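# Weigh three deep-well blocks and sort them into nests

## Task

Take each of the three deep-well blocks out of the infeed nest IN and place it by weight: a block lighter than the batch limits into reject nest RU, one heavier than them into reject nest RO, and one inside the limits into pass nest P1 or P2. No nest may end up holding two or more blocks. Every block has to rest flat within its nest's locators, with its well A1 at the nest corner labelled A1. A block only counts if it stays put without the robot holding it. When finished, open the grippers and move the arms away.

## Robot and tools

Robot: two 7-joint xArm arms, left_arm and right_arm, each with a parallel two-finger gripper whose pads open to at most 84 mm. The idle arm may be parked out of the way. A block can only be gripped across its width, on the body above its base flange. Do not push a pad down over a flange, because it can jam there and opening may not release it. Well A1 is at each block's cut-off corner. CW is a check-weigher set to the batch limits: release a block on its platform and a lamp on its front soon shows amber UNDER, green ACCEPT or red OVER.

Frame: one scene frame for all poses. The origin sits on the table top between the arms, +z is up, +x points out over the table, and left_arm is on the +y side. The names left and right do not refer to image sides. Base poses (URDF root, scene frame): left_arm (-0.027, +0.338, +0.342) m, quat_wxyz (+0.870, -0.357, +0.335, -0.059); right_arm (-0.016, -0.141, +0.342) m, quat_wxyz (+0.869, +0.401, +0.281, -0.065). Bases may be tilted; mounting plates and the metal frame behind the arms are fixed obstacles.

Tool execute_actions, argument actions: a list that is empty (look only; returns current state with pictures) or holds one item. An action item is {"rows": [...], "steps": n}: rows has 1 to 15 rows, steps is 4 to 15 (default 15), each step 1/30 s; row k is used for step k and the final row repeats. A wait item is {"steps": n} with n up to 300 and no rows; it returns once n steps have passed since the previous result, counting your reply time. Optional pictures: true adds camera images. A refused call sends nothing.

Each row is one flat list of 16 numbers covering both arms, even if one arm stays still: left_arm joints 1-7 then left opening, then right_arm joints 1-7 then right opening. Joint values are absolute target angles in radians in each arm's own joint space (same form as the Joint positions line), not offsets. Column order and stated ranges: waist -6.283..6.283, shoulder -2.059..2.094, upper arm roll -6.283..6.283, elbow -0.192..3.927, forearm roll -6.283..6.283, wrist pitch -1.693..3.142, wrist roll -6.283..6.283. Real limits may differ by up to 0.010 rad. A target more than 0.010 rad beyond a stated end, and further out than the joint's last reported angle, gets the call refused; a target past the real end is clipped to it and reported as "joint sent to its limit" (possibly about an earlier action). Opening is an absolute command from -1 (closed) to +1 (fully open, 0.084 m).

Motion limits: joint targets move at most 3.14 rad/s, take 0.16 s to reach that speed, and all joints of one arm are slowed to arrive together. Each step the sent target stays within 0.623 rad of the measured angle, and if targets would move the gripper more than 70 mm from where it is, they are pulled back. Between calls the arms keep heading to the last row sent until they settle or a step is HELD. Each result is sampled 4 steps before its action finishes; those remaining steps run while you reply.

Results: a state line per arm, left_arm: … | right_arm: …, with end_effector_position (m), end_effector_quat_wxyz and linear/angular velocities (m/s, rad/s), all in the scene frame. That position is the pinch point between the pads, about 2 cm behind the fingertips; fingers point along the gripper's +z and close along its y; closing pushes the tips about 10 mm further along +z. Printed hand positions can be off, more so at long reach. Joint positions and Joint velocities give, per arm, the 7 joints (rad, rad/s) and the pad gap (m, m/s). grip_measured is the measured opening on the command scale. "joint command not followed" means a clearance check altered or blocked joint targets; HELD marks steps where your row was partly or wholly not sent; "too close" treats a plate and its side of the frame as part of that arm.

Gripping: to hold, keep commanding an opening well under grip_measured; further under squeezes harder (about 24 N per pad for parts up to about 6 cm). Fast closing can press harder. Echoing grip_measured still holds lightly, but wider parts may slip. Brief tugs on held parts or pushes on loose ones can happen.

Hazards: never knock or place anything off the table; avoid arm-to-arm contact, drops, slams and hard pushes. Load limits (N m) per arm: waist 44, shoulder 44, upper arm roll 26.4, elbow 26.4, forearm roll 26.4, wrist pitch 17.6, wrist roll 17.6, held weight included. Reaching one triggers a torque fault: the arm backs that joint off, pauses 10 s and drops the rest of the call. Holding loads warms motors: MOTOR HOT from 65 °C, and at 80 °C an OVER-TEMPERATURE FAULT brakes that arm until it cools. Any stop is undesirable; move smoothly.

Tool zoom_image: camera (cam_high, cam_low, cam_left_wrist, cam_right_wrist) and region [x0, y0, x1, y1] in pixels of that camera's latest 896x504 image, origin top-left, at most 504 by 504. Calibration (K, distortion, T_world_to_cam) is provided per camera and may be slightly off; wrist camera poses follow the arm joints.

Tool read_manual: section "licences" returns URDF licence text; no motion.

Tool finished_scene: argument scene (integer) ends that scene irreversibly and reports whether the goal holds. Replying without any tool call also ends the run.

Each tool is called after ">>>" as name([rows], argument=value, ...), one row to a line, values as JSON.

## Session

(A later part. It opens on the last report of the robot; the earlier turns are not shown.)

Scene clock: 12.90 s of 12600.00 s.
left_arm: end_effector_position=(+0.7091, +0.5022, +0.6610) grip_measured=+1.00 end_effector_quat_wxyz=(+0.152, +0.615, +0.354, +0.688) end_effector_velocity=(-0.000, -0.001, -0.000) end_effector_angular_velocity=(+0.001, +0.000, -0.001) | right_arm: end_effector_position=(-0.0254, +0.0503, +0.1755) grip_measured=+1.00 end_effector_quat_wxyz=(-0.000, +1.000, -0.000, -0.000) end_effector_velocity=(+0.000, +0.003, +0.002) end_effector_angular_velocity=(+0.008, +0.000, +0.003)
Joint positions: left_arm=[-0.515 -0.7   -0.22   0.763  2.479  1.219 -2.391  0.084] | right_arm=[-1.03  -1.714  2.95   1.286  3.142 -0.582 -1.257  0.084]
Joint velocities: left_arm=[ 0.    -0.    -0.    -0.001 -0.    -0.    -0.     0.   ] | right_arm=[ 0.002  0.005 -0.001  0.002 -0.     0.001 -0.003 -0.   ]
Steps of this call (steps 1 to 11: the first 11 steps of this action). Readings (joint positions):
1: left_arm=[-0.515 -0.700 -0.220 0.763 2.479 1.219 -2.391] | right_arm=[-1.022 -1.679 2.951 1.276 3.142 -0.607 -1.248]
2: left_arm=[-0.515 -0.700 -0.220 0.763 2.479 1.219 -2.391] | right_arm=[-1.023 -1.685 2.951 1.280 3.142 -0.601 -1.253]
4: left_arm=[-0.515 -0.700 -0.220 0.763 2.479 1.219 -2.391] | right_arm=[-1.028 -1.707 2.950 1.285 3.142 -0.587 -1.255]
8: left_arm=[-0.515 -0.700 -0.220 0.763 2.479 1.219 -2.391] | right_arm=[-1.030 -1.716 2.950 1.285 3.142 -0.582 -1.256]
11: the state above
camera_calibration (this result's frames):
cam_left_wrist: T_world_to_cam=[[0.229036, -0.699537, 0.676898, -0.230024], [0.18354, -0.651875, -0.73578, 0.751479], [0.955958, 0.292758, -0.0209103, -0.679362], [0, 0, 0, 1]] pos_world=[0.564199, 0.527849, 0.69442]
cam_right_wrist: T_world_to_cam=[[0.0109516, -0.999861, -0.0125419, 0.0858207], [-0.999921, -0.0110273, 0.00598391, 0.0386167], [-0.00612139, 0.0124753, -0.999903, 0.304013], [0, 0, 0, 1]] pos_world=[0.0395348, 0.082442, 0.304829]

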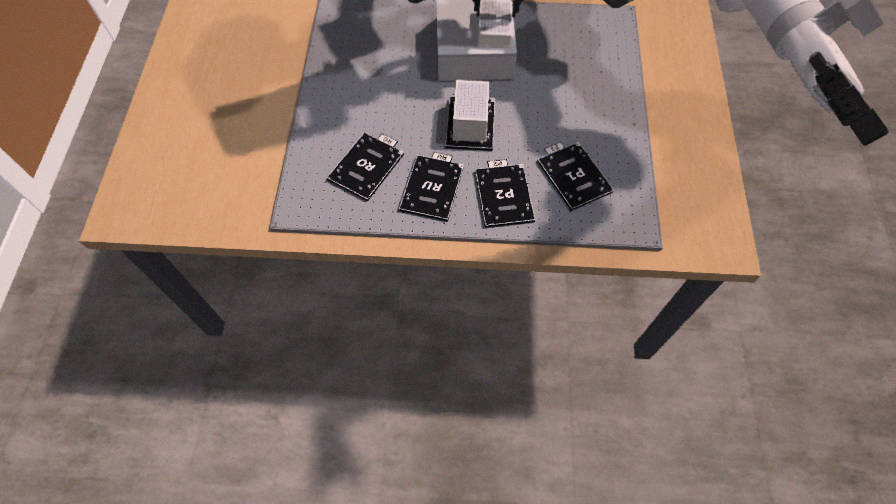

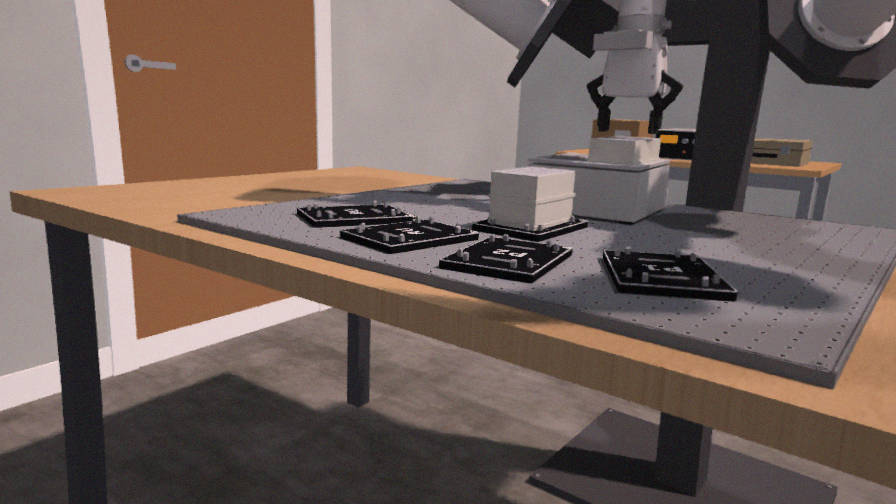

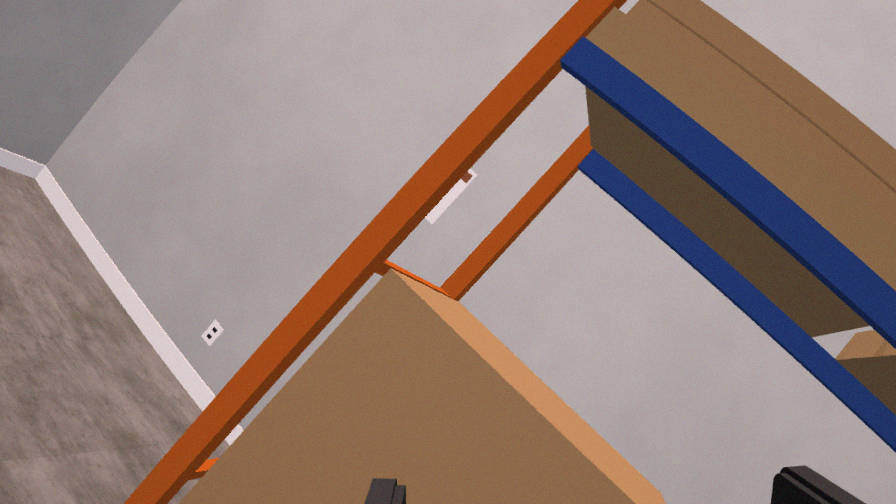

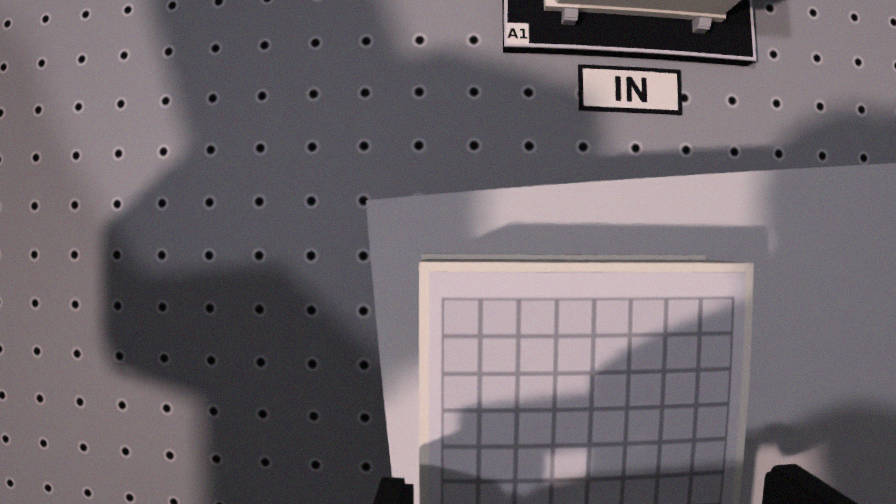

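>>> execute_actions([
  {"rows":[[-0.515,-0.7,-0.22,0.763,2.479,1.219,-2.391,1,-1.037,-1.750,2.9485,1.2955,3.1416,-0.555,-1.257,1],[-0.515,-0.7,-0.22,0.763,2.479,1.219,-2.391,1,-1.037,-1.750,2.9485,1.2955,3.1416,-0.555,-1.257,1],[-0.515,-0.7,-0.22,0.763,2.479,1.219,-2.391,1,-1.037,-1.750,2.9485,1.2955,3.1416,-0.555,-1.257,1],[-0.515,-0.7,-0.22,0.763,2.479,1.219,-2.391,1,-1.037,-1.750,2.9485,1.2955,3.1416,-0.555,-1.257,1],[-0.515,-0.7,-0.22,0.763,2.479,1.219,-2.391,1,-1.042,-1.774,2.9475,1.303,3.1416,-0.538,-1.257,1],[-0.515,-0.7,-0.22,0.763,2.479,1.219,-2.391,1,-1.042,-1.774,2.9475,1.303,3.1416,-0.538,-1.257,1],[-0.515,-0.7,-0.22,0.763,2.479,1.219,-2.391,1,-1.042,-1.774,2.9475,1.303,3.1416,-0.538,-1.257,1],[-0.515,-0.7,-0.22,0.763,2.479,1.219,-2.391,1,-1.049,-1.810,2.946,1.3146,3.1416,-0.513,-1.257,1]],"steps":15},
])

>>> execute_actions([
  {"steps":10},
], pictures=true)

Scene clock: 14.70 s of 12600.00 s.
left_arm: end_effector_position=(+0.7091, +0.5022, +0.6610) grip_measured=+1.00 end_effector_quat_wxyz=(+0.152, +0.615, +0.354, +0.688) end_effector_velocity=(-0.000, -0.001, +0.001) end_effector_angular_velocity=(+0.000, -0.001, -0.003) | right_arm: end_effector_position=(-0.0251, +0.0498, +0.1381) grip_measured=+1.00 end_effector_quat_wxyz=(+0.001, +1.000, -0.000, +0.000) end_effector_velocity=(+0.009, -0.040, -0.103) end_effector_angular_velocity=(-0.087, -0.025, +0.005)
Joint positions: left_arm=[-0.515 -0.7   -0.22   0.763  2.479  1.219 -2.391  0.084] | right_arm=[-1.048 -1.803  2.946  1.312  3.142 -0.518 -1.257  0.084]
Joint velocities: left_arm=[-0.    -0.    -0.002 -0.001 -0.    -0.002  0.     0.   ] | right_arm=[-0.045 -0.231 -0.004  0.014  0.001  0.13   0.    -0.001]
Steps of this call (steps 1 to 4: the last 4 steps of your previous action; steps 5 to 15: the robot went on to your last target; steps 16 to 43: nothing new was sent; steps 44 to 54: the first 11 steps of this action). Readings (joint positions):
44: left_arm=[-0.515 -0.700 -0.220 0.763 2.479 1.219 -2.391] | right_arm=[-1.030 -1.715 2.950 1.286 3.142 -0.581 -1.257]
45: left_arm=[-0.515 -0.700 -0.220 0.763 2.479 1.219 -2.391] | right_arm=[-1.031 -1.722 2.949 1.290 3.142 -0.574 -1.257]
47: left_arm=[-0.515 -0.700 -0.220 0.763 2.479 1.219 -2.391] | right_arm=[-1.036 -1.743 2.949 1.294 3.142 -0.560 -1.257]
51: left_arm=[-0.515 -0.700 -0.220 0.763 2.479 1.219 -2.391] | right_arm=[-1.041 -1.772 2.948 1.301 3.142 -0.540 -1.257]
54: the state above

Scene clock: 15.03 s of 12600.00 s.
left_arm: end_effector_position=(+0.7091, +0.5022, +0.6610) grip_measured=+1.00 end_effector_quat_wxyz=(+0.152, +0.615, +0.354, +0.688) end_effector_velocity=(-0.000, +0.000, +0.000) end_effector_angular_velocity=(+0.000, -0.001, +0.001) | right_arm: end_effector_position=(-0.0253, +0.0502, +0.1355) grip_measured=+1.00 end_effector_quat_wxyz=(-0.000, +1.000, -0.000, -0.000) end_effector_velocity=(+0.000, -0.002, -0.002) end_effector_angular_velocity=(-0.004, -0.001, +0.000)
Joint positions: left_arm=[-0.515 -0.7   -0.22   0.763  2.479  1.219 -2.391  0.084] | right_arm=[-1.049 -1.809  2.946  1.315  3.142 -0.513 -1.257  0.084]
Joint velocities: left_arm=[ 0.     0.    -0.     0.     0.     0.001  0.     0.   ] | right_arm=[-0.    -0.003  0.    -0.002  0.     0.001 -0.     0.   ]
Kept back: nothing.
Steps of this call (steps 1 to 4: the last 4 steps of your previous action; steps 5 to 10: the robot went on to your last target). Readings (joint positions):
1: left_arm=[-0.515 -0.700 -0.220 0.763 2.479 1.219 -2.391] | right_arm=[-1.049 -1.809 2.946 1.312 3.142 -0.515 -1.257]
2: left_arm=[-0.515 -0.700 -0.220 0.763 2.479 1.219 -2.391] | right_arm=[-1.049 -1.811 2.946 1.312 3.142 -0.514 -1.257]
4: left_arm=[-0.515 -0.700 -0.220 0.763 2.479 1.219 -2.391] | right_arm=[-1.049 -1.810 2.946 1.314 3.142 -0.513 -1.257]
8: left_arm=[-0.515 -0.700 -0.220 0.763 2.479 1.219 -2.391] | right_arm=[-1.049 -1.809 2.946 1.315 3.142 -0.513 -1.257]
10: the state above
camera_calibration (this result's frames):
cam_left_wrist: T_world_to_cam=[[0.229036, -0.699537, 0.676898, -0.230024], [0.183539, -0.651875, -0.73578, 0.751479], [0.955958, 0.292757, -0.0209102, -0.679362], [0, 0, 0, 1]] pos_world=[0.564199, 0.527849, 0.69442]
cam_right_wrist: T_world_to_cam=[[0.0111675, -0.99986, -0.0124206, 0.0852525], [-0.99992, -0.0112399, 0.00576912, 0.039009], [-0.00590792, 0.0123552, -0.999906, 0.264094], [0, 0, 0, 1]] pos_world=[0.039614, 0.0824161, 0.264903]

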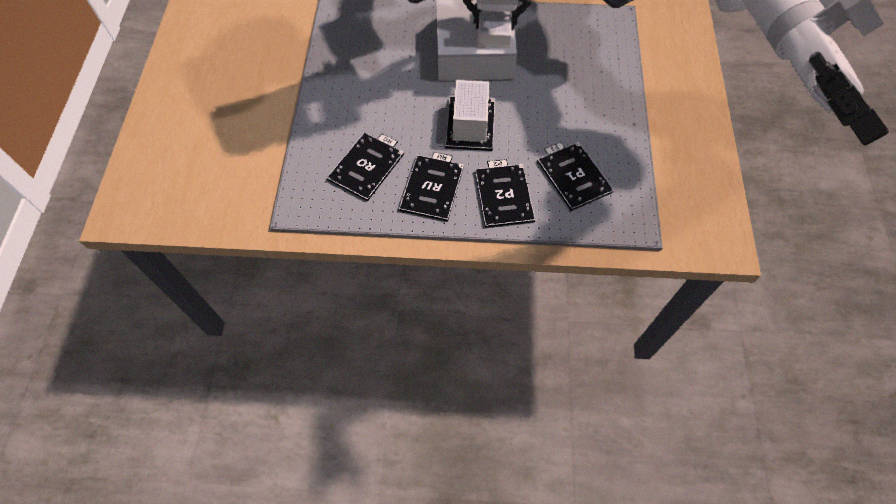

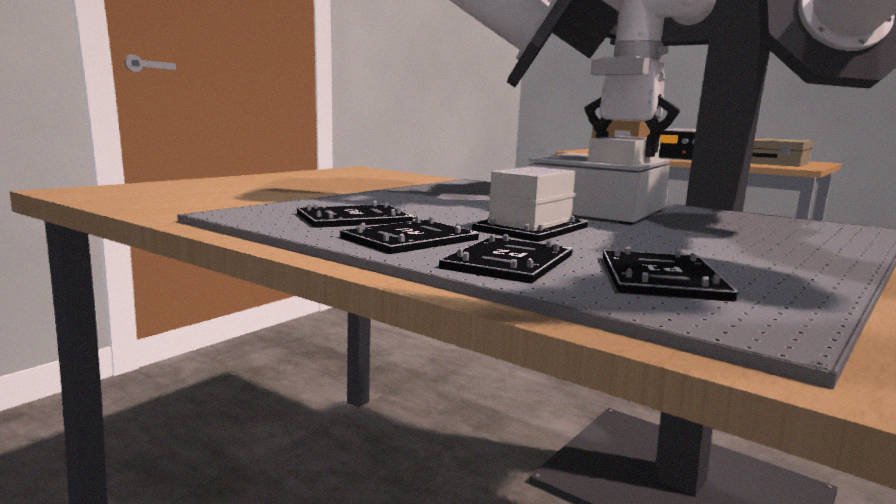

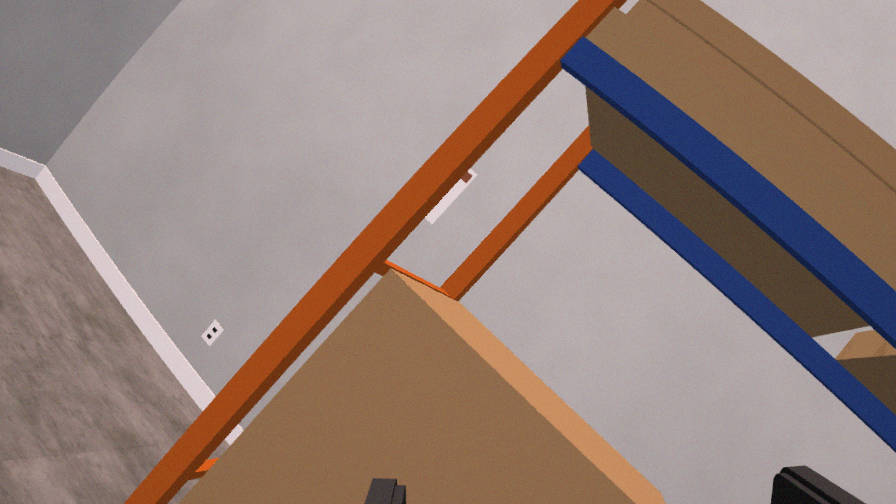

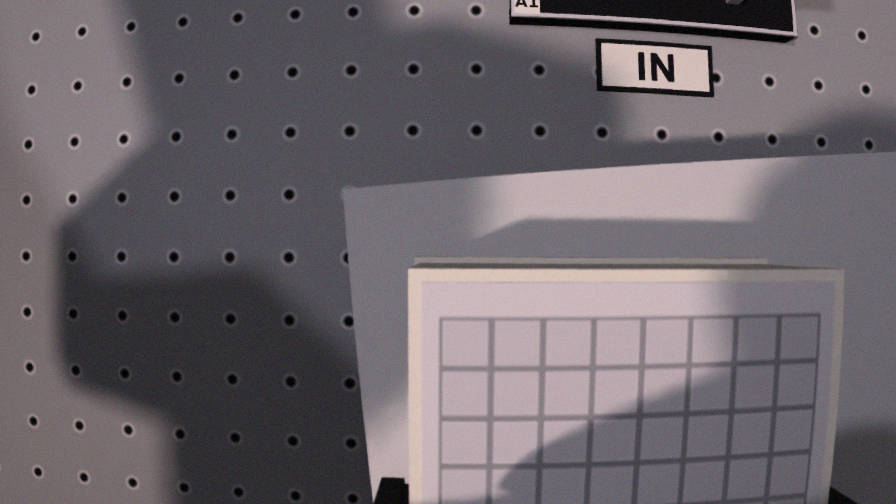

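>>> execute_actions([
  {"rows":[[-0.515,-0.7,-0.22,0.763,2.479,1.219,-2.391,1,-1.049,-1.810,2.946,1.3146,3.1416,-0.513,-1.257,0.5]],"steps":12},
])

>>> execute_actions([
  {"rows":[[-0.515,-0.7,-0.22,0.763,2.479,1.219,-2.391,1,-1.022,-1.678,2.951,1.276,3.1416,-0.608,-1.257,0.5]],"steps":12},
])

>>> execute_actions([
  {"rows":[[-0.515,-0.7,-0.22,0.763,2.479,1.219,-2.391,1,-1.316,-1.444,2.435,1.056,3.1416,-0.470,-1.881,0.5]],"steps":15},
])

>>> execute_actions([
  {"rows":[[-0.515,-0.7,-0.22,0.763,2.479,1.219,-2.391,1,-1.70,-1.27,2.06,1.30,3.1416,-0.51,-2.3,0.5]],"steps":15},
])

>>> execute_actions([
  {"rows":[[-0.515,-0.7,-0.22,0.763,2.479,1.219,-2.391,1,-1.70,-1.27,2.06,1.30,3.1416,-0.51,-2.3,0.5],[-0.515,-0.7,-0.22,0.763,2.479,1.219,-2.391,1,-1.70,-1.27,2.06,1.30,3.1416,-0.51,-2.3,0.5],[-0.515,-0.7,-0.22,0.763,2.479,1.219,-2.391,1,-1.70,-1.27,2.06,1.30,3.1416,-0.51,-2.3,0.5],[-0.515,-0.7,-0.22,0.763,2.479,1.219,-2.391,1,-1.70,-1.27,2.06,1.30,3.1416,-0.51,-2.3,0.5],[-0.515,-0.7,-0.22,0.763,2.479,1.219,-2.391,1,-1.80,-1.3307,2.0839,1.3477,3.1416,-0.458,-2.3148,0.5]],"steps":15},
])

>>> execute_actions([
  {"rows":[[-0.515,-0.7,-0.22,0.763,2.479,1.219,-2.391,1,-1.887,-1.380,2.1026,1.4056,3.1416,-0.417,-2.3148,0.5]],"steps":15},
])

>>> execute_actions([
  {"steps":10},
], pictures=true)

Scene clock: 15.70 s of 12600.00 s.
left_arm: end_effector_position=(+0.7091, +0.5022, +0.6610) grip_measured=+1.00 end_effector_quat_wxyz=(+0.152, +0.615, +0.354, +0.688) end_effector_velocity=(-0.000, -0.001, -0.000) end_effector_angular_velocity=(+0.000, +0.000, -0.002) | right_arm: end_effector_position=(-0.0252, +0.0499, +0.1353) grip_measured=+0.96 end_effector_quat_wxyz=(+0.000, +1.000, -0.000, -0.000) end_effector_velocity=(+0.001, +0.000, -0.000) end_effector_angular_velocity=(+0.000, -0.001, +0.000)
Joint positions: left_arm=[-0.515 -0.7   -0.22   0.763  2.479  1.219 -2.391  0.084] | right_arm=[-1.049 -1.81   2.946  1.315  3.142 -0.513 -1.257  0.083]
Joint velocities: left_arm=[-0.     0.    -0.    -0.001  0.    -0.001  0.     0.   ] | right_arm=[ 0.    -0.    -0.001 -0.    -0.001  0.     0.     0.   ]
Steps of this call (steps 1 to 12: the robot went on to your last target; steps 13 to 20: the first 8 steps of this action). Readings (joint positions):
13: left_arm=[-0.515 -0.700 -0.220 0.763 2.479 1.219 -2.391] | right_arm=[-1.049 -1.810 2.946 1.315 3.142 -0.513 -1.257]
14: left_arm=[-0.515 -0.700 -0.220 0.763 2.479 1.219 -2.391] | right_arm=[-1.049 -1.810 2.946 1.315 3.142 -0.513 -1.257]
16: left_arm=[-0.515 -0.700 -0.220 0.763 2.479 1.219 -2.391] | right_arm=[-1.049 -1.810 2.946 1.315 3.142 -0.513 -1.257]
20: the state above

Scene clock: 16.10 s of 12600.00 s.
left_arm: end_effector_position=(+0.7091, +0.5022, +0.6610) grip_measured=+1.00 end_effector_quat_wxyz=(+0.152, +0.615, +0.354, +0.688) end_effector_velocity=(+0.000, +0.000, +0.001) end_effector_angular_velocity=(-0.000, -0.001, +0.000) | right_arm: end_effector_position=(-0.0267, +0.0550, +0.1942) grip_measured=+0.96 end_effector_quat_wxyz=(-0.007, +1.000, +0.000, -0.002) end_effector_velocity=(+0.012, -0.047, -0.014) end_effector_angular_velocity=(-0.117, -0.035, +0.005)
Joint positions: left_arm=[-0.515 -0.7   -0.22   0.763  2.479  1.219 -2.391  0.084] | right_arm=[-1.021 -1.672  2.951  1.283  3.142 -0.606 -1.257  0.083]
Joint velocities: left_arm=[ 0.     0.    -0.001  0.001  0.    -0.    -0.     0.   ] | right_arm=[-0.001 -0.006  0.006 -0.075 -0.001 -0.041  0.    -0.   ]
Steps of this call (steps 1 to 4: the last 4 steps of your previous action; steps 5 to 12: the first 8 steps of this action). Readings (joint positions):
5: left_arm=[-0.515 -0.700 -0.220 0.763 2.479 1.219 -2.391] | right_arm=[-1.049 -1.809 2.946 1.314 3.142 -0.514 -1.257]
6: left_arm=[-0.515 -0.700 -0.220 0.763 2.479 1.219 -2.391] | right_arm=[-1.047 -1.802 2.946 1.310 3.142 -0.521 -1.257]
8: left_arm=[-0.515 -0.700 -0.220 0.763 2.479 1.219 -2.391] | right_arm=[-1.036 -1.745 2.949 1.288 3.142 -0.565 -1.257]
12: the state above

Scene clock: 16.60 s of 12600.00 s.
left_arm: end_effector_position=(+0.7091, +0.5022, +0.6610) grip_measured=+1.00 end_effector_quat_wxyz=(+0.152, +0.615, +0.354, +0.688) end_effector_velocity=(+0.000, -0.000, -0.001) end_effector_angular_velocity=(+0.001, +0.002, +0.001) | right_arm: end_effector_position=(+0.1279, +0.0448, +0.1894) grip_measured=+0.96 end_effector_quat_wxyz=(-0.013, +1.000, +0.001, +0.004) end_effector_velocity=(+0.500, -0.156, -0.046) end_effector_angular_velocity=(-0.047, -0.009, -0.064)
Joint positions: left_arm=[-0.515 -0.7   -0.22   0.763  2.479  1.219 -2.391  0.084] | right_arm=[-1.204 -1.534  2.631  1.141  3.141 -0.522 -1.641  0.083]
Joint velocities: left_arm=[-0.     0.001  0.001 -0.001  0.     0.001  0.     0.   ] | right_arm=[-0.609  0.492 -1.082 -0.454 -0.002  0.276 -1.282  0.   ]
Steps of this call (steps 1 to 4: the last 4 steps of your previous action; steps 5 to 15: the first 11 steps of this action). Readings (joint positions):
5: left_arm=[-0.515 -0.700 -0.220 0.763 2.479 1.219 -2.391] | right_arm=[-1.023 -1.680 2.951 1.274 3.142 -0.607 -1.258]
6: left_arm=[-0.515 -0.700 -0.220 0.763 2.479 1.219 -2.391] | right_arm=[-1.027 -1.677 2.946 1.271 3.142 -0.603 -1.269]
8: left_arm=[-0.515 -0.700 -0.220 0.763 2.479 1.219 -2.391] | right_arm=[-1.058 -1.652 2.897 1.248 3.143 -0.586 -1.339]
12: left_arm=[-0.515 -0.700 -0.220 0.763 2.479 1.219 -2.391] | right_arm=[-1.144 -1.583 2.738 1.187 3.141 -0.549 -1.512]
15: the state above

Scene clock: 17.10 s of 12600.00 s.
left_arm: end_effector_position=(+0.7091, +0.5022, +0.6610) grip_measured=+1.00 end_effector_quat_wxyz=(+0.152, +0.615, +0.354, +0.688) end_effector_velocity=(-0.000, -0.001, +0.001) end_effector_angular_velocity=(+0.001, -0.001, -0.002) | right_arm: end_effector_position=(+0.3639, -0.0350, +0.1582) grip_measured=+0.96 end_effector_quat_wxyz=(-0.019, +0.998, -0.065, -0.003) end_effector_velocity=(+0.458, -0.299, -0.106) end_effector_angular_velocity=(-0.107, -0.066, -0.355)
Joint positions: left_arm=[-0.515 -0.7   -0.22   0.763  2.479  1.219 -2.391  0.084] | right_arm=[-1.596 -1.318  2.165  1.239  3.142 -0.501 -2.182  0.083]
Joint velocities: left_arm=[ 0.     0.001 -0.002 -0.001 -0.     0.001  0.     0.   ] | right_arm=[-0.82   0.381 -0.824  0.488 -0.    -0.068 -0.92   0.   ]
Steps of this call (steps 1 to 4: the last 4 steps of your previous action; steps 5 to 15: the first 11 steps of this action). Readings (joint positions):
5: left_arm=[-0.515 -0.700 -0.220 0.763 2.479 1.219 -2.391] | right_arm=[-1.301 -1.457 2.461 1.069 3.141 -0.479 -1.843]
6: left_arm=[-0.515 -0.700 -0.220 0.763 2.479 1.219 -2.391] | right_arm=[-1.322 -1.445 2.435 1.067 3.141 -0.478 -1.876]
8: left_arm=[-0.515 -0.700 -0.220 0.763 2.479 1.219 -2.391] | right_arm=[-1.387 -1.417 2.377 1.106 3.142 -0.485 -1.949]
12: left_arm=[-0.515 -0.700 -0.220 0.763 2.479 1.219 -2.391] | right_arm=[-1.511 -1.358 2.250 1.187 3.142 -0.494 -2.087]
15: the state above

Scene clock: 17.60 s of 12600.00 s.
left_arm: end_effector_position=(+0.7091, +0.5022, +0.6610) grip_measured=+1.00 end_effector_quat_wxyz=(+0.152, +0.615, +0.354, +0.688) end_effector_velocity=(-0.000, -0.000, -0.000) end_effector_angular_velocity=(+0.000, +0.000, -0.001) | right_arm: end_effector_position=(+0.4129, -0.0875, +0.0980) grip_measured=+0.96 end_effector_quat_wxyz=(+0.005, +0.997, -0.077, -0.005) end_effector_velocity=(-0.001, -0.035, -0.040) end_effector_angular_velocity=(-0.054, +0.024, -0.025)
Joint positions: left_arm=[-0.515 -0.7   -0.22   0.763  2.479  1.219 -2.391  0.084] | right_arm=[-1.802 -1.334  2.085  1.34   3.142 -0.46  -2.314  0.083]
Joint velocities: left_arm=[ 0.  0. -0. -0. -0.  0. -0.  0.] | right_arm=[-0.097 -0.034 -0.024  0.014 -0.003  0.032 -0.014  0.   ]
Steps of this call (steps 1 to 4: the last 4 steps of your previous action; steps 5 to 15: the first 11 steps of this action). Readings (joint positions):
5: left_arm=[-0.515 -0.700 -0.220 0.763 2.479 1.219 -2.391] | right_arm=[-1.698 -1.270 2.057 1.295 3.140 -0.509 -2.292]
6: left_arm=[-0.515 -0.700 -0.220 0.763 2.479 1.219 -2.391] | right_arm=[-1.701 -1.269 2.055 1.296 3.140 -0.510 -2.296]
8: left_arm=[-0.515 -0.700 -0.220 0.763 2.479 1.219 -2.391] | right_arm=[-1.700 -1.271 2.062 1.298 3.142 -0.510 -2.299]
12: left_arm=[-0.515 -0.700 -0.220 0.763 2.479 1.219 -2.391] | right_arm=[-1.756 -1.308 2.081 1.335 3.142 -0.476 -2.309]
15: the state above

Scene clock: 18.10 s of 12600.00 s.
left_arm: end_effector_position=(+0.7091, +0.5022, +0.6610) grip_measured=+1.00 end_effector_quat_wxyz=(+0.152, +0.615, +0.354, +0.688) end_effector_velocity=(-0.000, -0.000, +0.000) end_effector_angular_velocity=(+0.000, -0.000, +0.000) | right_arm: end_effector_position=(+0.4195, -0.0827, +0.0658) grip_measured=+0.96 end_effector_quat_wxyz=(-0.001, +0.997, -0.077, +0.001) end_effector_velocity=(+0.016, +0.020, +0.015) end_effector_angular_velocity=(+0.040, -0.037, +0.005)
Joint positions: left_arm=[-0.515 -0.7   -0.22   0.763  2.479  1.219 -2.391  0.084] | right_arm=[-1.886 -1.379  2.103  1.406  3.142 -0.417 -2.315  0.083]
Joint velocities: left_arm=[ 0.     0.    -0.001 -0.001 -0.     0.001  0.     0.   ] | right_arm=[ 0.025  0.013  0.004  0.024  0.003  0.002 -0.002 -0.   ]
Steps of this call (steps 1 to 4: the last 4 steps of your previous action; steps 5 to 15: the first 11 steps of this action). Readings (joint positions):
5: left_arm=[-0.515 -0.700 -0.220 0.763 2.479 1.219 -2.391] | right_arm=[-1.799 -1.331 2.085 1.350 3.142 -0.458 -2.315]
6: left_arm=[-0.515 -0.700 -0.220 0.763 2.479 1.219 -2.391] | right_arm=[-1.807 -1.335 2.087 1.357 3.142 -0.453 -2.315]
8: left_arm=[-0.515 -0.700 -0.220 0.763 2.479 1.219 -2.391] | right_arm=[-1.853 -1.361 2.097 1.391 3.142 -0.430 -2.315]
12: left_arm=[-0.515 -0.700 -0.220 0.763 2.479 1.219 -2.391] | right_arm=[-1.890 -1.382 2.102 1.401 3.142 -0.418 -2.315]
15: the state above

Scene clock: 18.43 s of 12600.00 s.
left_arm: end_effector_position=(+0.7091, +0.5022, +0.6610) grip_measured=+1.00 end_effector_quat_wxyz=(+0.152, +0.615, +0.354, +0.688) end_effector_velocity=(-0.000, -0.001, -0.000) end_effector_angular_velocity=(+0.001, +0.001, -0.001) | right_arm: end_effector_position=(+0.4190, -0.0831, +0.0654) grip_measured=+0.96 end_effector_quat_wxyz=(-0.000, +0.997, -0.077, +0.000) end_effector_velocity=(-0.000, +0.001, -0.000) end_effector_angular_velocity=(+0.001, +0.000, +0.003)
Joint positions: left_arm=[-0.515 -0.7   -0.22   0.763  2.479  1.219 -2.391  0.084] | right_arm=[-1.887 -1.38   2.103  1.406  3.142 -0.417 -2.315  0.083]
Joint velocities: left_arm=[ 0.     0.002 -0.001 -0.    -0.     0.001  0.     0.   ] | right_arm=[-0.001 -0.001  0.002  0.001 -0.001  0.001 -0.001  0.   ]
Kept back: nothing.
Steps of this call (steps 1 to 4: the last 4 steps of your previous action; steps 5 to 10: the robot went on to your last target). Readings (joint positions):
1: left_arm=[-0.515 -0.700 -0.220 0.763 2.479 1.219 -2.391] | right_arm=[-1.886 -1.379 2.103 1.407 3.142 -0.417 -2.315]
2: left_arm=[-0.515 -0.700 -0.220 0.763 2.479 1.219 -2.391] | right_arm=[-1.885 -1.379 2.103 1.407 3.142 -0.417 -2.315]
4: left_arm=[-0.515 -0.700 -0.220 0.763 2.479 1.219 -2.391] | right_arm=[-1.886 -1.379 2.103 1.406 3.142 -0.417 -2.315]
8: left_arm=[-0.515 -0.700 -0.220 0.763 2.479 1.219 -2.391] | right_arm=[-1.887 -1.380 2.103 1.406 3.142 -0.417 -2.315]
10: the state above
camera_calibration (this result's frames):
cam_left_wrist: T_world_to_cam=[[0.229036, -0.699537, 0.676898, -0.230024], [0.183539, -0.651875, -0.73578, 0.751479], [0.955958, 0.292757, -0.0209103, -0.679362], [0, 0, 0, 1]] pos_world=[0.564199, 0.527849, 0.69442]
cam_right_wrist: T_world_to_cam=[[-0.142684, -0.989692, -0.012309, 0.0113827], [-0.989762, 0.142629, 0.00526071, 0.490696], [-0.00345086, 0.0129336, -0.99991, 0.197226], [0, 0, 0, 1]] pos_world=[0.487977, -0.061273, 0.194767]

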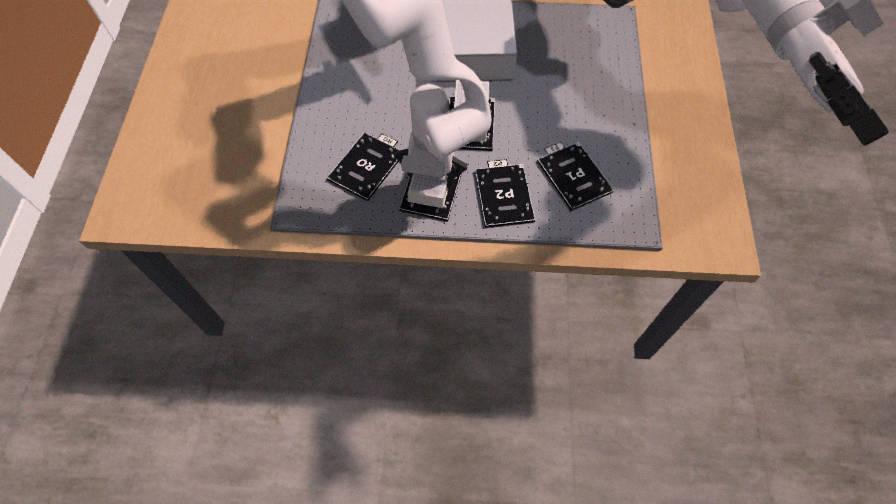

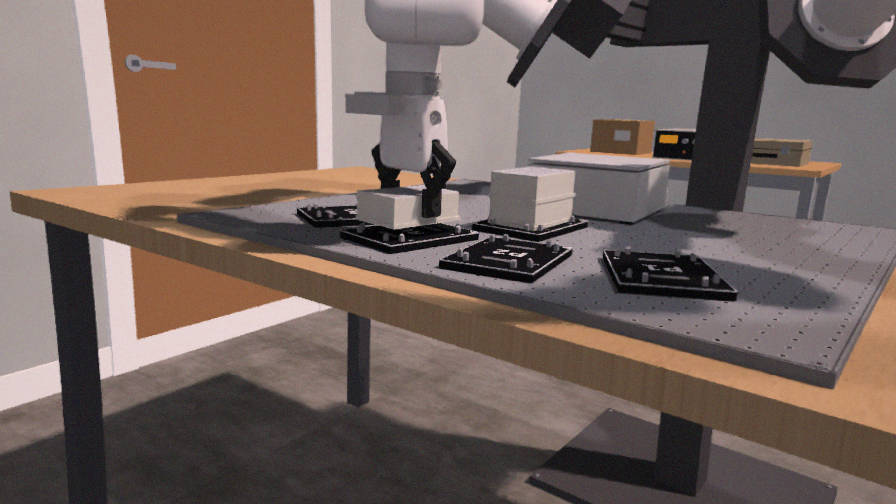

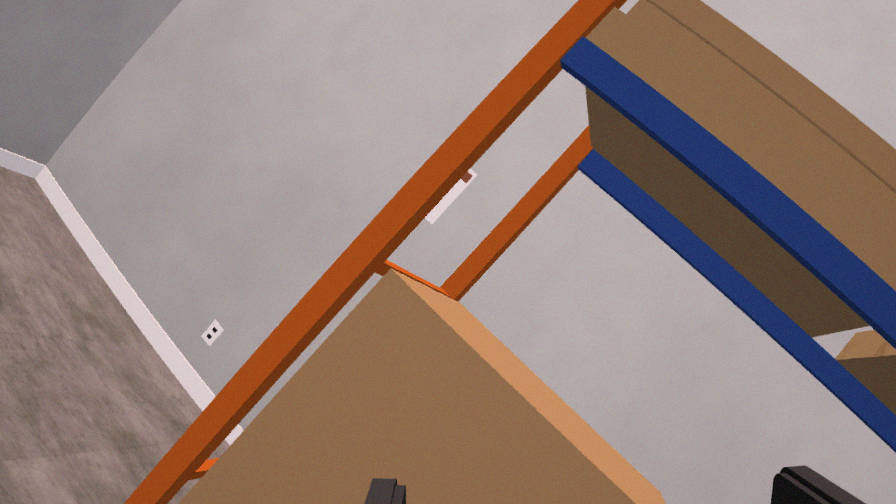

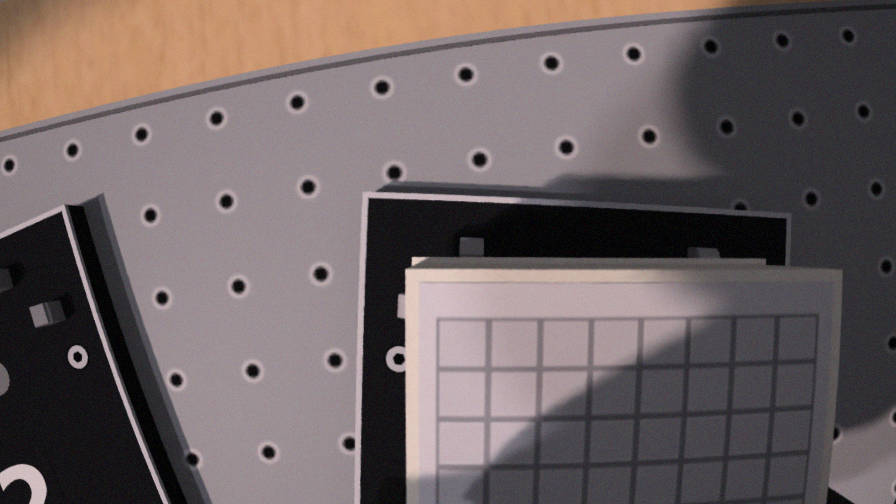

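>>> execute_actions([
  {"rows":[[-0.515,-0.7,-0.22,0.763,2.479,1.219,-2.391,1,-1.885,-1.3807,2.1032,1.4026,3.1416,-0.4153,-2.273,0.5],[-0.515,-0.7,-0.22,0.763,2.479,1.219,-2.391,1,-1.885,-1.3807,2.1032,1.4026,3.1416,-0.4153,-2.273,0.5],[-0.515,-0.7,-0.22,0.763,2.479,1.219,-2.391,1,-1.885,-1.3807,2.1032,1.4026,3.1416,-0.4153,-2.273,0.5],[-0.515,-0.7,-0.22,0.763,2.479,1.219,-2.391,1,-1.885,-1.3807,2.1032,1.4026,3.1416,-0.4153,-2.273,0.5],[-0.515,-0.7,-0.22,0.763,2.479,1.219,-2.391,1,-1.9023,-1.3903,2.1064,1.4136,3.1416,-0.407,-2.273,0.5]],"steps":15},
], pictures=true)

Scene clock: 19.20 s of 12600.00 s.
left_arm: end_effector_position=(+0.7091, +0.5022, +0.6610) grip_measured=+1.00 end_effector_quat_wxyz=(+0.152, +0.615, +0.354, +0.688) end_effector_velocity=(+0.001, +0.000, -0.001) end_effector_angular_velocity=(+0.000, +0.002, +0.001) | right_arm: end_effector_position=(+0.4172, -0.0839, +0.0577) grip_measured=+0.96 end_effector_quat_wxyz=(+0.001, +0.995, -0.097, -0.001) end_effector_velocity=(+0.007, +0.006, +0.003) end_effector_angular_velocity=(+0.012, -0.015, -0.002)
Joint positions: left_arm=[-0.515 -0.7   -0.22   0.763  2.479  1.219 -2.391  0.084] | right_arm=[-1.903 -1.391  2.106  1.413  3.142 -0.407 -2.273  0.083]
Joint velocities: left_arm=[ 0.     0.001  0.002  0.001 -0.     0.    -0.     0.   ] | right_arm=[ 0.003  0.002  0.     0.013 -0.001  0.004  0.003  0.   ]
Steps of this call (steps 1 to 12: the robot went on to your last target; steps 13 to 23: the first 11 steps of this action). Readings (joint positions):
13: left_arm=[-0.515 -0.700 -0.220 0.763 2.479 1.219 -2.391] | right_arm=[-1.887 -1.380 2.103 1.406 3.142 -0.417 -2.314]
14: left_arm=[-0.515 -0.700 -0.220 0.763 2.479 1.219 -2.391] | right_arm=[-1.887 -1.380 2.103 1.405 3.142 -0.417 -2.304]
16: left_arm=[-0.515 -0.700 -0.220 0.763 2.479 1.219 -2.391] | right_arm=[-1.885 -1.381 2.103 1.403 3.142 -0.416 -2.282]
20: left_arm=[-0.515 -0.700 -0.220 0.763 2.479 1.219 -2.391] | right_arm=[-1.899 -1.389 2.106 1.412 3.142 -0.408 -2.274]
23: the state above
camera_calibration (this result's frames):
cam_left_wrist: T_world_to_cam=[[0.229036, -0.699537, 0.676898, -0.230024], [0.183539, -0.651875, -0.73578, 0.751479], [0.955958, 0.292757, -0.0209103, -0.679362], [0, 0, 0, 1]] pos_world=[0.564199, 0.527849, 0.69442]
cam_right_wrist: T_world_to_cam=[[-0.182498, -0.98315, -0.0104737, 0.0273444], [-0.983195, 0.182434, 0.00676999, 0.489598], [-0.00474516, 0.0115332, -0.999922, 0.189998], [0, 0, 0, 1]] pos_world=[0.487262, -0.0646269, 0.186956]

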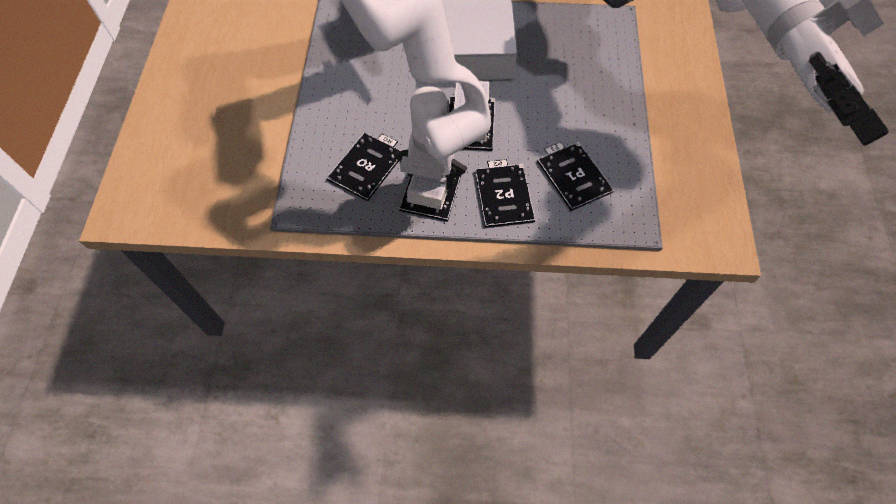

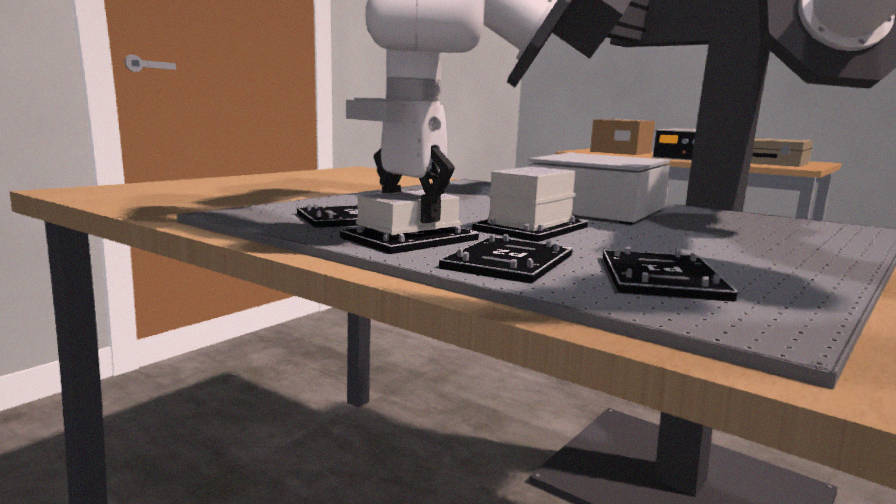

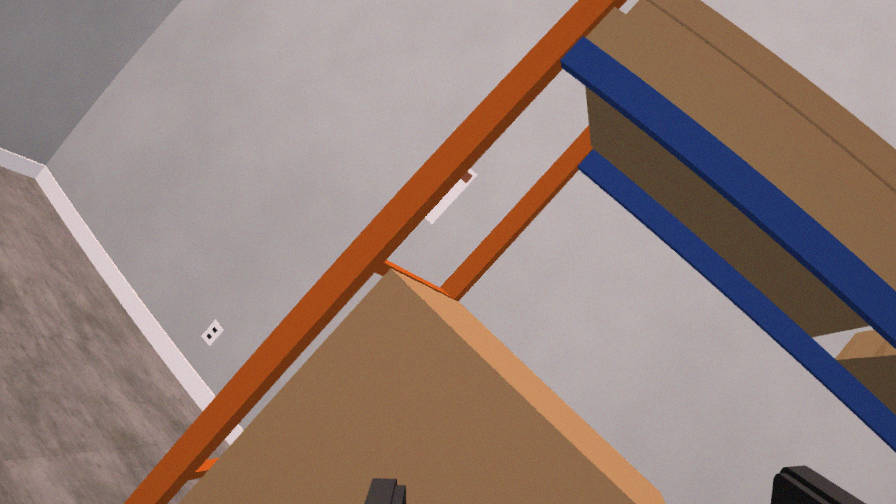

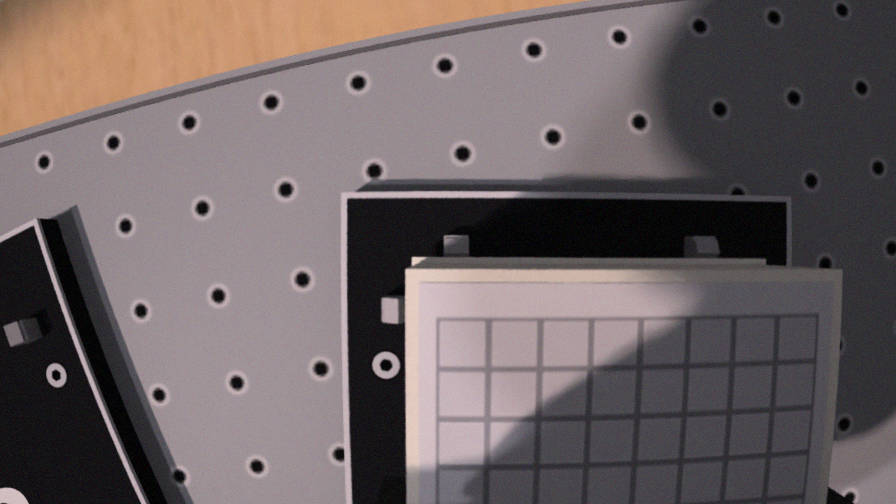

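>>> execute_actions([
  {"rows":[[-0.515,-0.7,-0.22,0.763,2.479,1.219,-2.391,1,-1.9038,-1.3914,2.1069,1.4179,3.1416,-0.4094,-2.273,0.5]],"steps":15},
])

>>> execute_actions(actions=[])

Scene clock: 19.73 s of 12600.00 s.
left_arm: end_effector_position=(+0.7091, +0.5022, +0.6610) grip_measured=+1.00 end_effector_quat_wxyz=(+0.152, +0.615, +0.354, +0.688) end_effector_velocity=(+0.000, +0.001, -0.001) end_effector_angular_velocity=(+0.000, +0.001, +0.002) | right_arm: end_effector_position=(+0.4185, -0.0825, +0.0582) grip_measured=+0.96 end_effector_quat_wxyz=(-0.000, +0.995, -0.097, -0.000) end_effector_velocity=(-0.000, +0.000, +0.000) end_effector_angular_velocity=(+0.000, +0.000, -0.001)
Joint positions: left_arm=[-0.515 -0.7   -0.22   0.763  2.479  1.219 -2.391  0.084] | right_arm=[-1.904 -1.391  2.107  1.418  3.142 -0.409 -2.273  0.083]
Joint velocities: left_arm=[-0.    -0.001  0.002 -0.001  0.     0.001  0.     0.   ] | right_arm=[ 0.    -0.     0.    -0.     0.    -0.     0.001  0.   ]
Steps of this call (steps 1 to 4: the last 4 steps of your previous action; step 5: the robot went on to your last target; steps 6 to 16: the first 11 steps of this action). Readings (joint positions):
6: left_arm=[-0.515 -0.700 -0.220 0.763 2.479 1.219 -2.391] | right_arm=[-1.902 -1.390 2.106 1.414 3.142 -0.407 -2.273]
7: left_arm=[-0.515 -0.700 -0.220 0.763 2.479 1.219 -2.391] | right_arm=[-1.903 -1.391 2.107 1.415 3.142 -0.408 -2.273]
9: left_arm=[-0.515 -0.700 -0.220 0.763 2.479 1.219 -2.391] | right_arm=[-1.903 -1.391 2.107 1.417 3.142 -0.409 -2.273]
13: left_arm=[-0.515 -0.700 -0.220 0.763 2.479 1.219 -2.391] | right_arm=[-1.904 -1.391 2.107 1.418 3.142 -0.409 -2.273]
16: the state above

Scene clock: 19.87 s of 12600.00 s.
left_arm: end_effector_position=(+0.7091, +0.5022, +0.6610) grip_measured=+1.00 end_effector_quat_wxyz=(+0.152, +0.615, +0.354, +0.688) end_effector_velocity=(-0.000, -0.000, +0.000) end_effector_angular_velocity=(-0.000, -0.001, -0.000) | right_arm: end_effector_position=(+0.4185, -0.0825, +0.0582) grip_measured=+0.96 end_effector_quat_wxyz=(-0.000, +0.995, -0.097, -0.000) end_effector_velocity=(+0.000, -0.000, -0.000) end_effector_angular_velocity=(-0.000, +0.000, -0.000)
Joint positions: left_arm=[-0.515 -0.7   -0.22   0.763  2.479  1.219 -2.391  0.084] | right_arm=[-1.904 -1.391  2.107  1.418  3.142 -0.409 -2.273  0.083]
Joint velocities: left_arm=[-0.    -0.    -0.001  0.    -0.     0.     0.     0.   ] | right_arm=[-0.001 -0.    -0.     0.    -0.     0.     0.     0.   ]
Kept back: nothing.
Steps of this call (steps 1 to 4: the last 4 steps of your previous action). Readings (joint positions):
1: left_arm=[-0.515 -0.700 -0.220 0.763 2.479 1.219 -2.391] | right_arm=[-1.904 -1.391 2.107 1.418 3.142 -0.409 -2.273]
2: left_arm=[-0.515 -0.700 -0.220 0.763 2.479 1.219 -2.391] | right_arm=[-1.904 -1.391 2.107 1.418 3.142 -0.409 -2.273]
4: the state above
camera_calibration (this result's frames):
cam_left_wrist: T_world_to_cam=[[0.229036, -0.699537, 0.676898, -0.230024], [0.18354, -0.651875, -0.73578, 0.751479], [0.955958, 0.292757, -0.0209099, -0.679362], [0, 0, 0, 1]] pos_world=[0.564199, 0.527849, 0.694421]
cam_right_wrist: T_world_to_cam=[[-0.182125, -0.983199, -0.0122391, 0.0289045], [-0.98327, 0.182067, 0.00565385, 0.490628], [-0.00333052, 0.0130641, -0.999909, 0.189975], [0, 0, 0, 1]] pos_world=[0.488317, -0.0633903, 0.187537]

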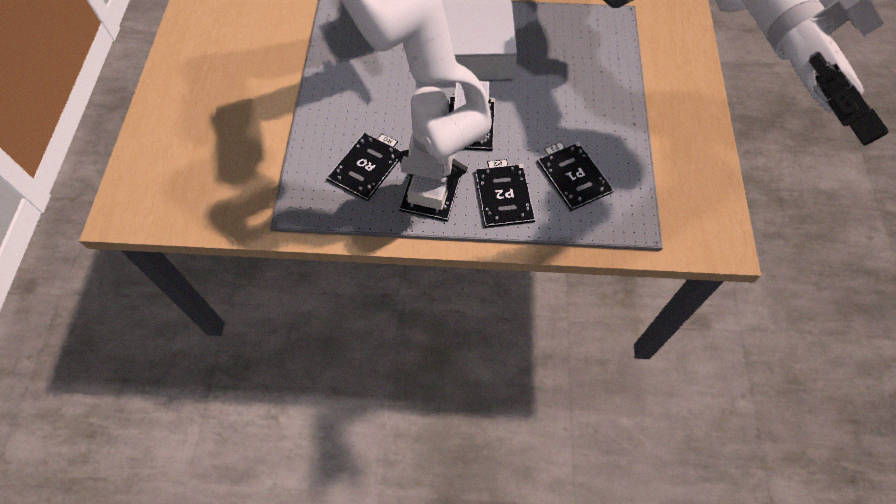

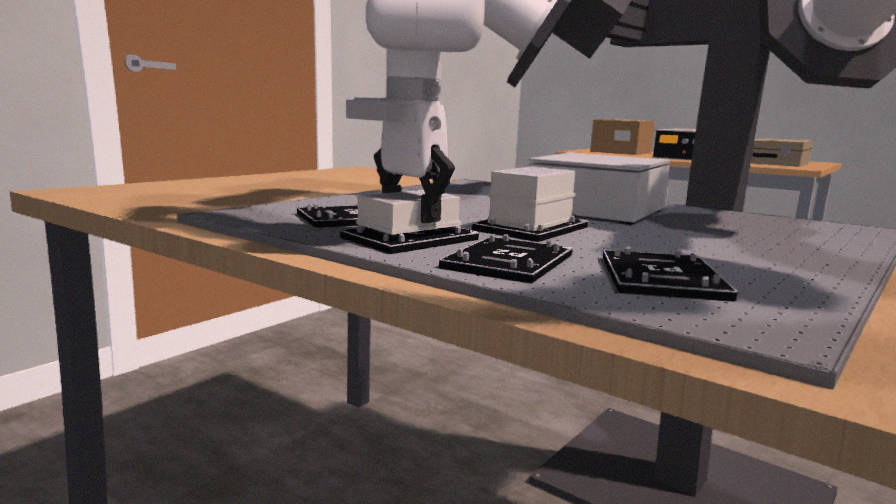

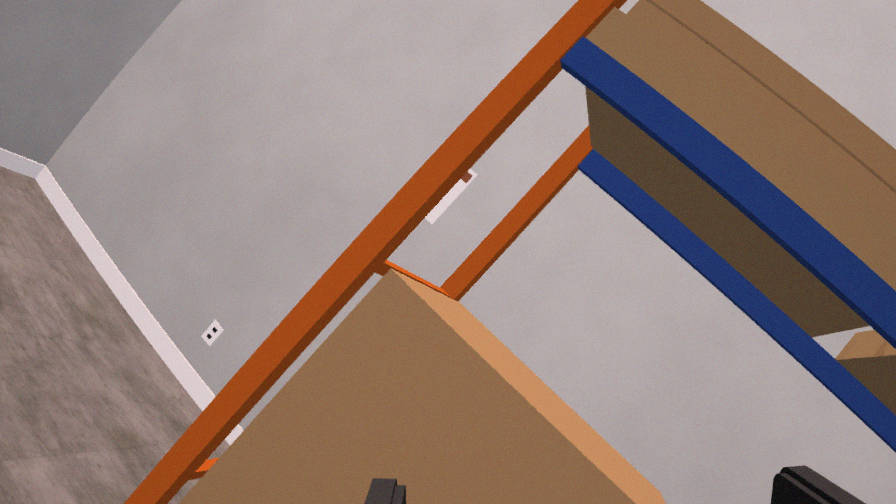

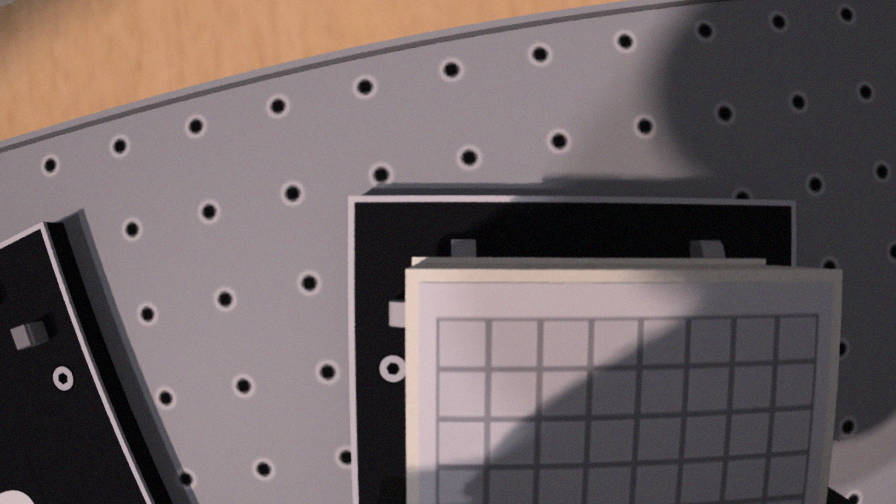

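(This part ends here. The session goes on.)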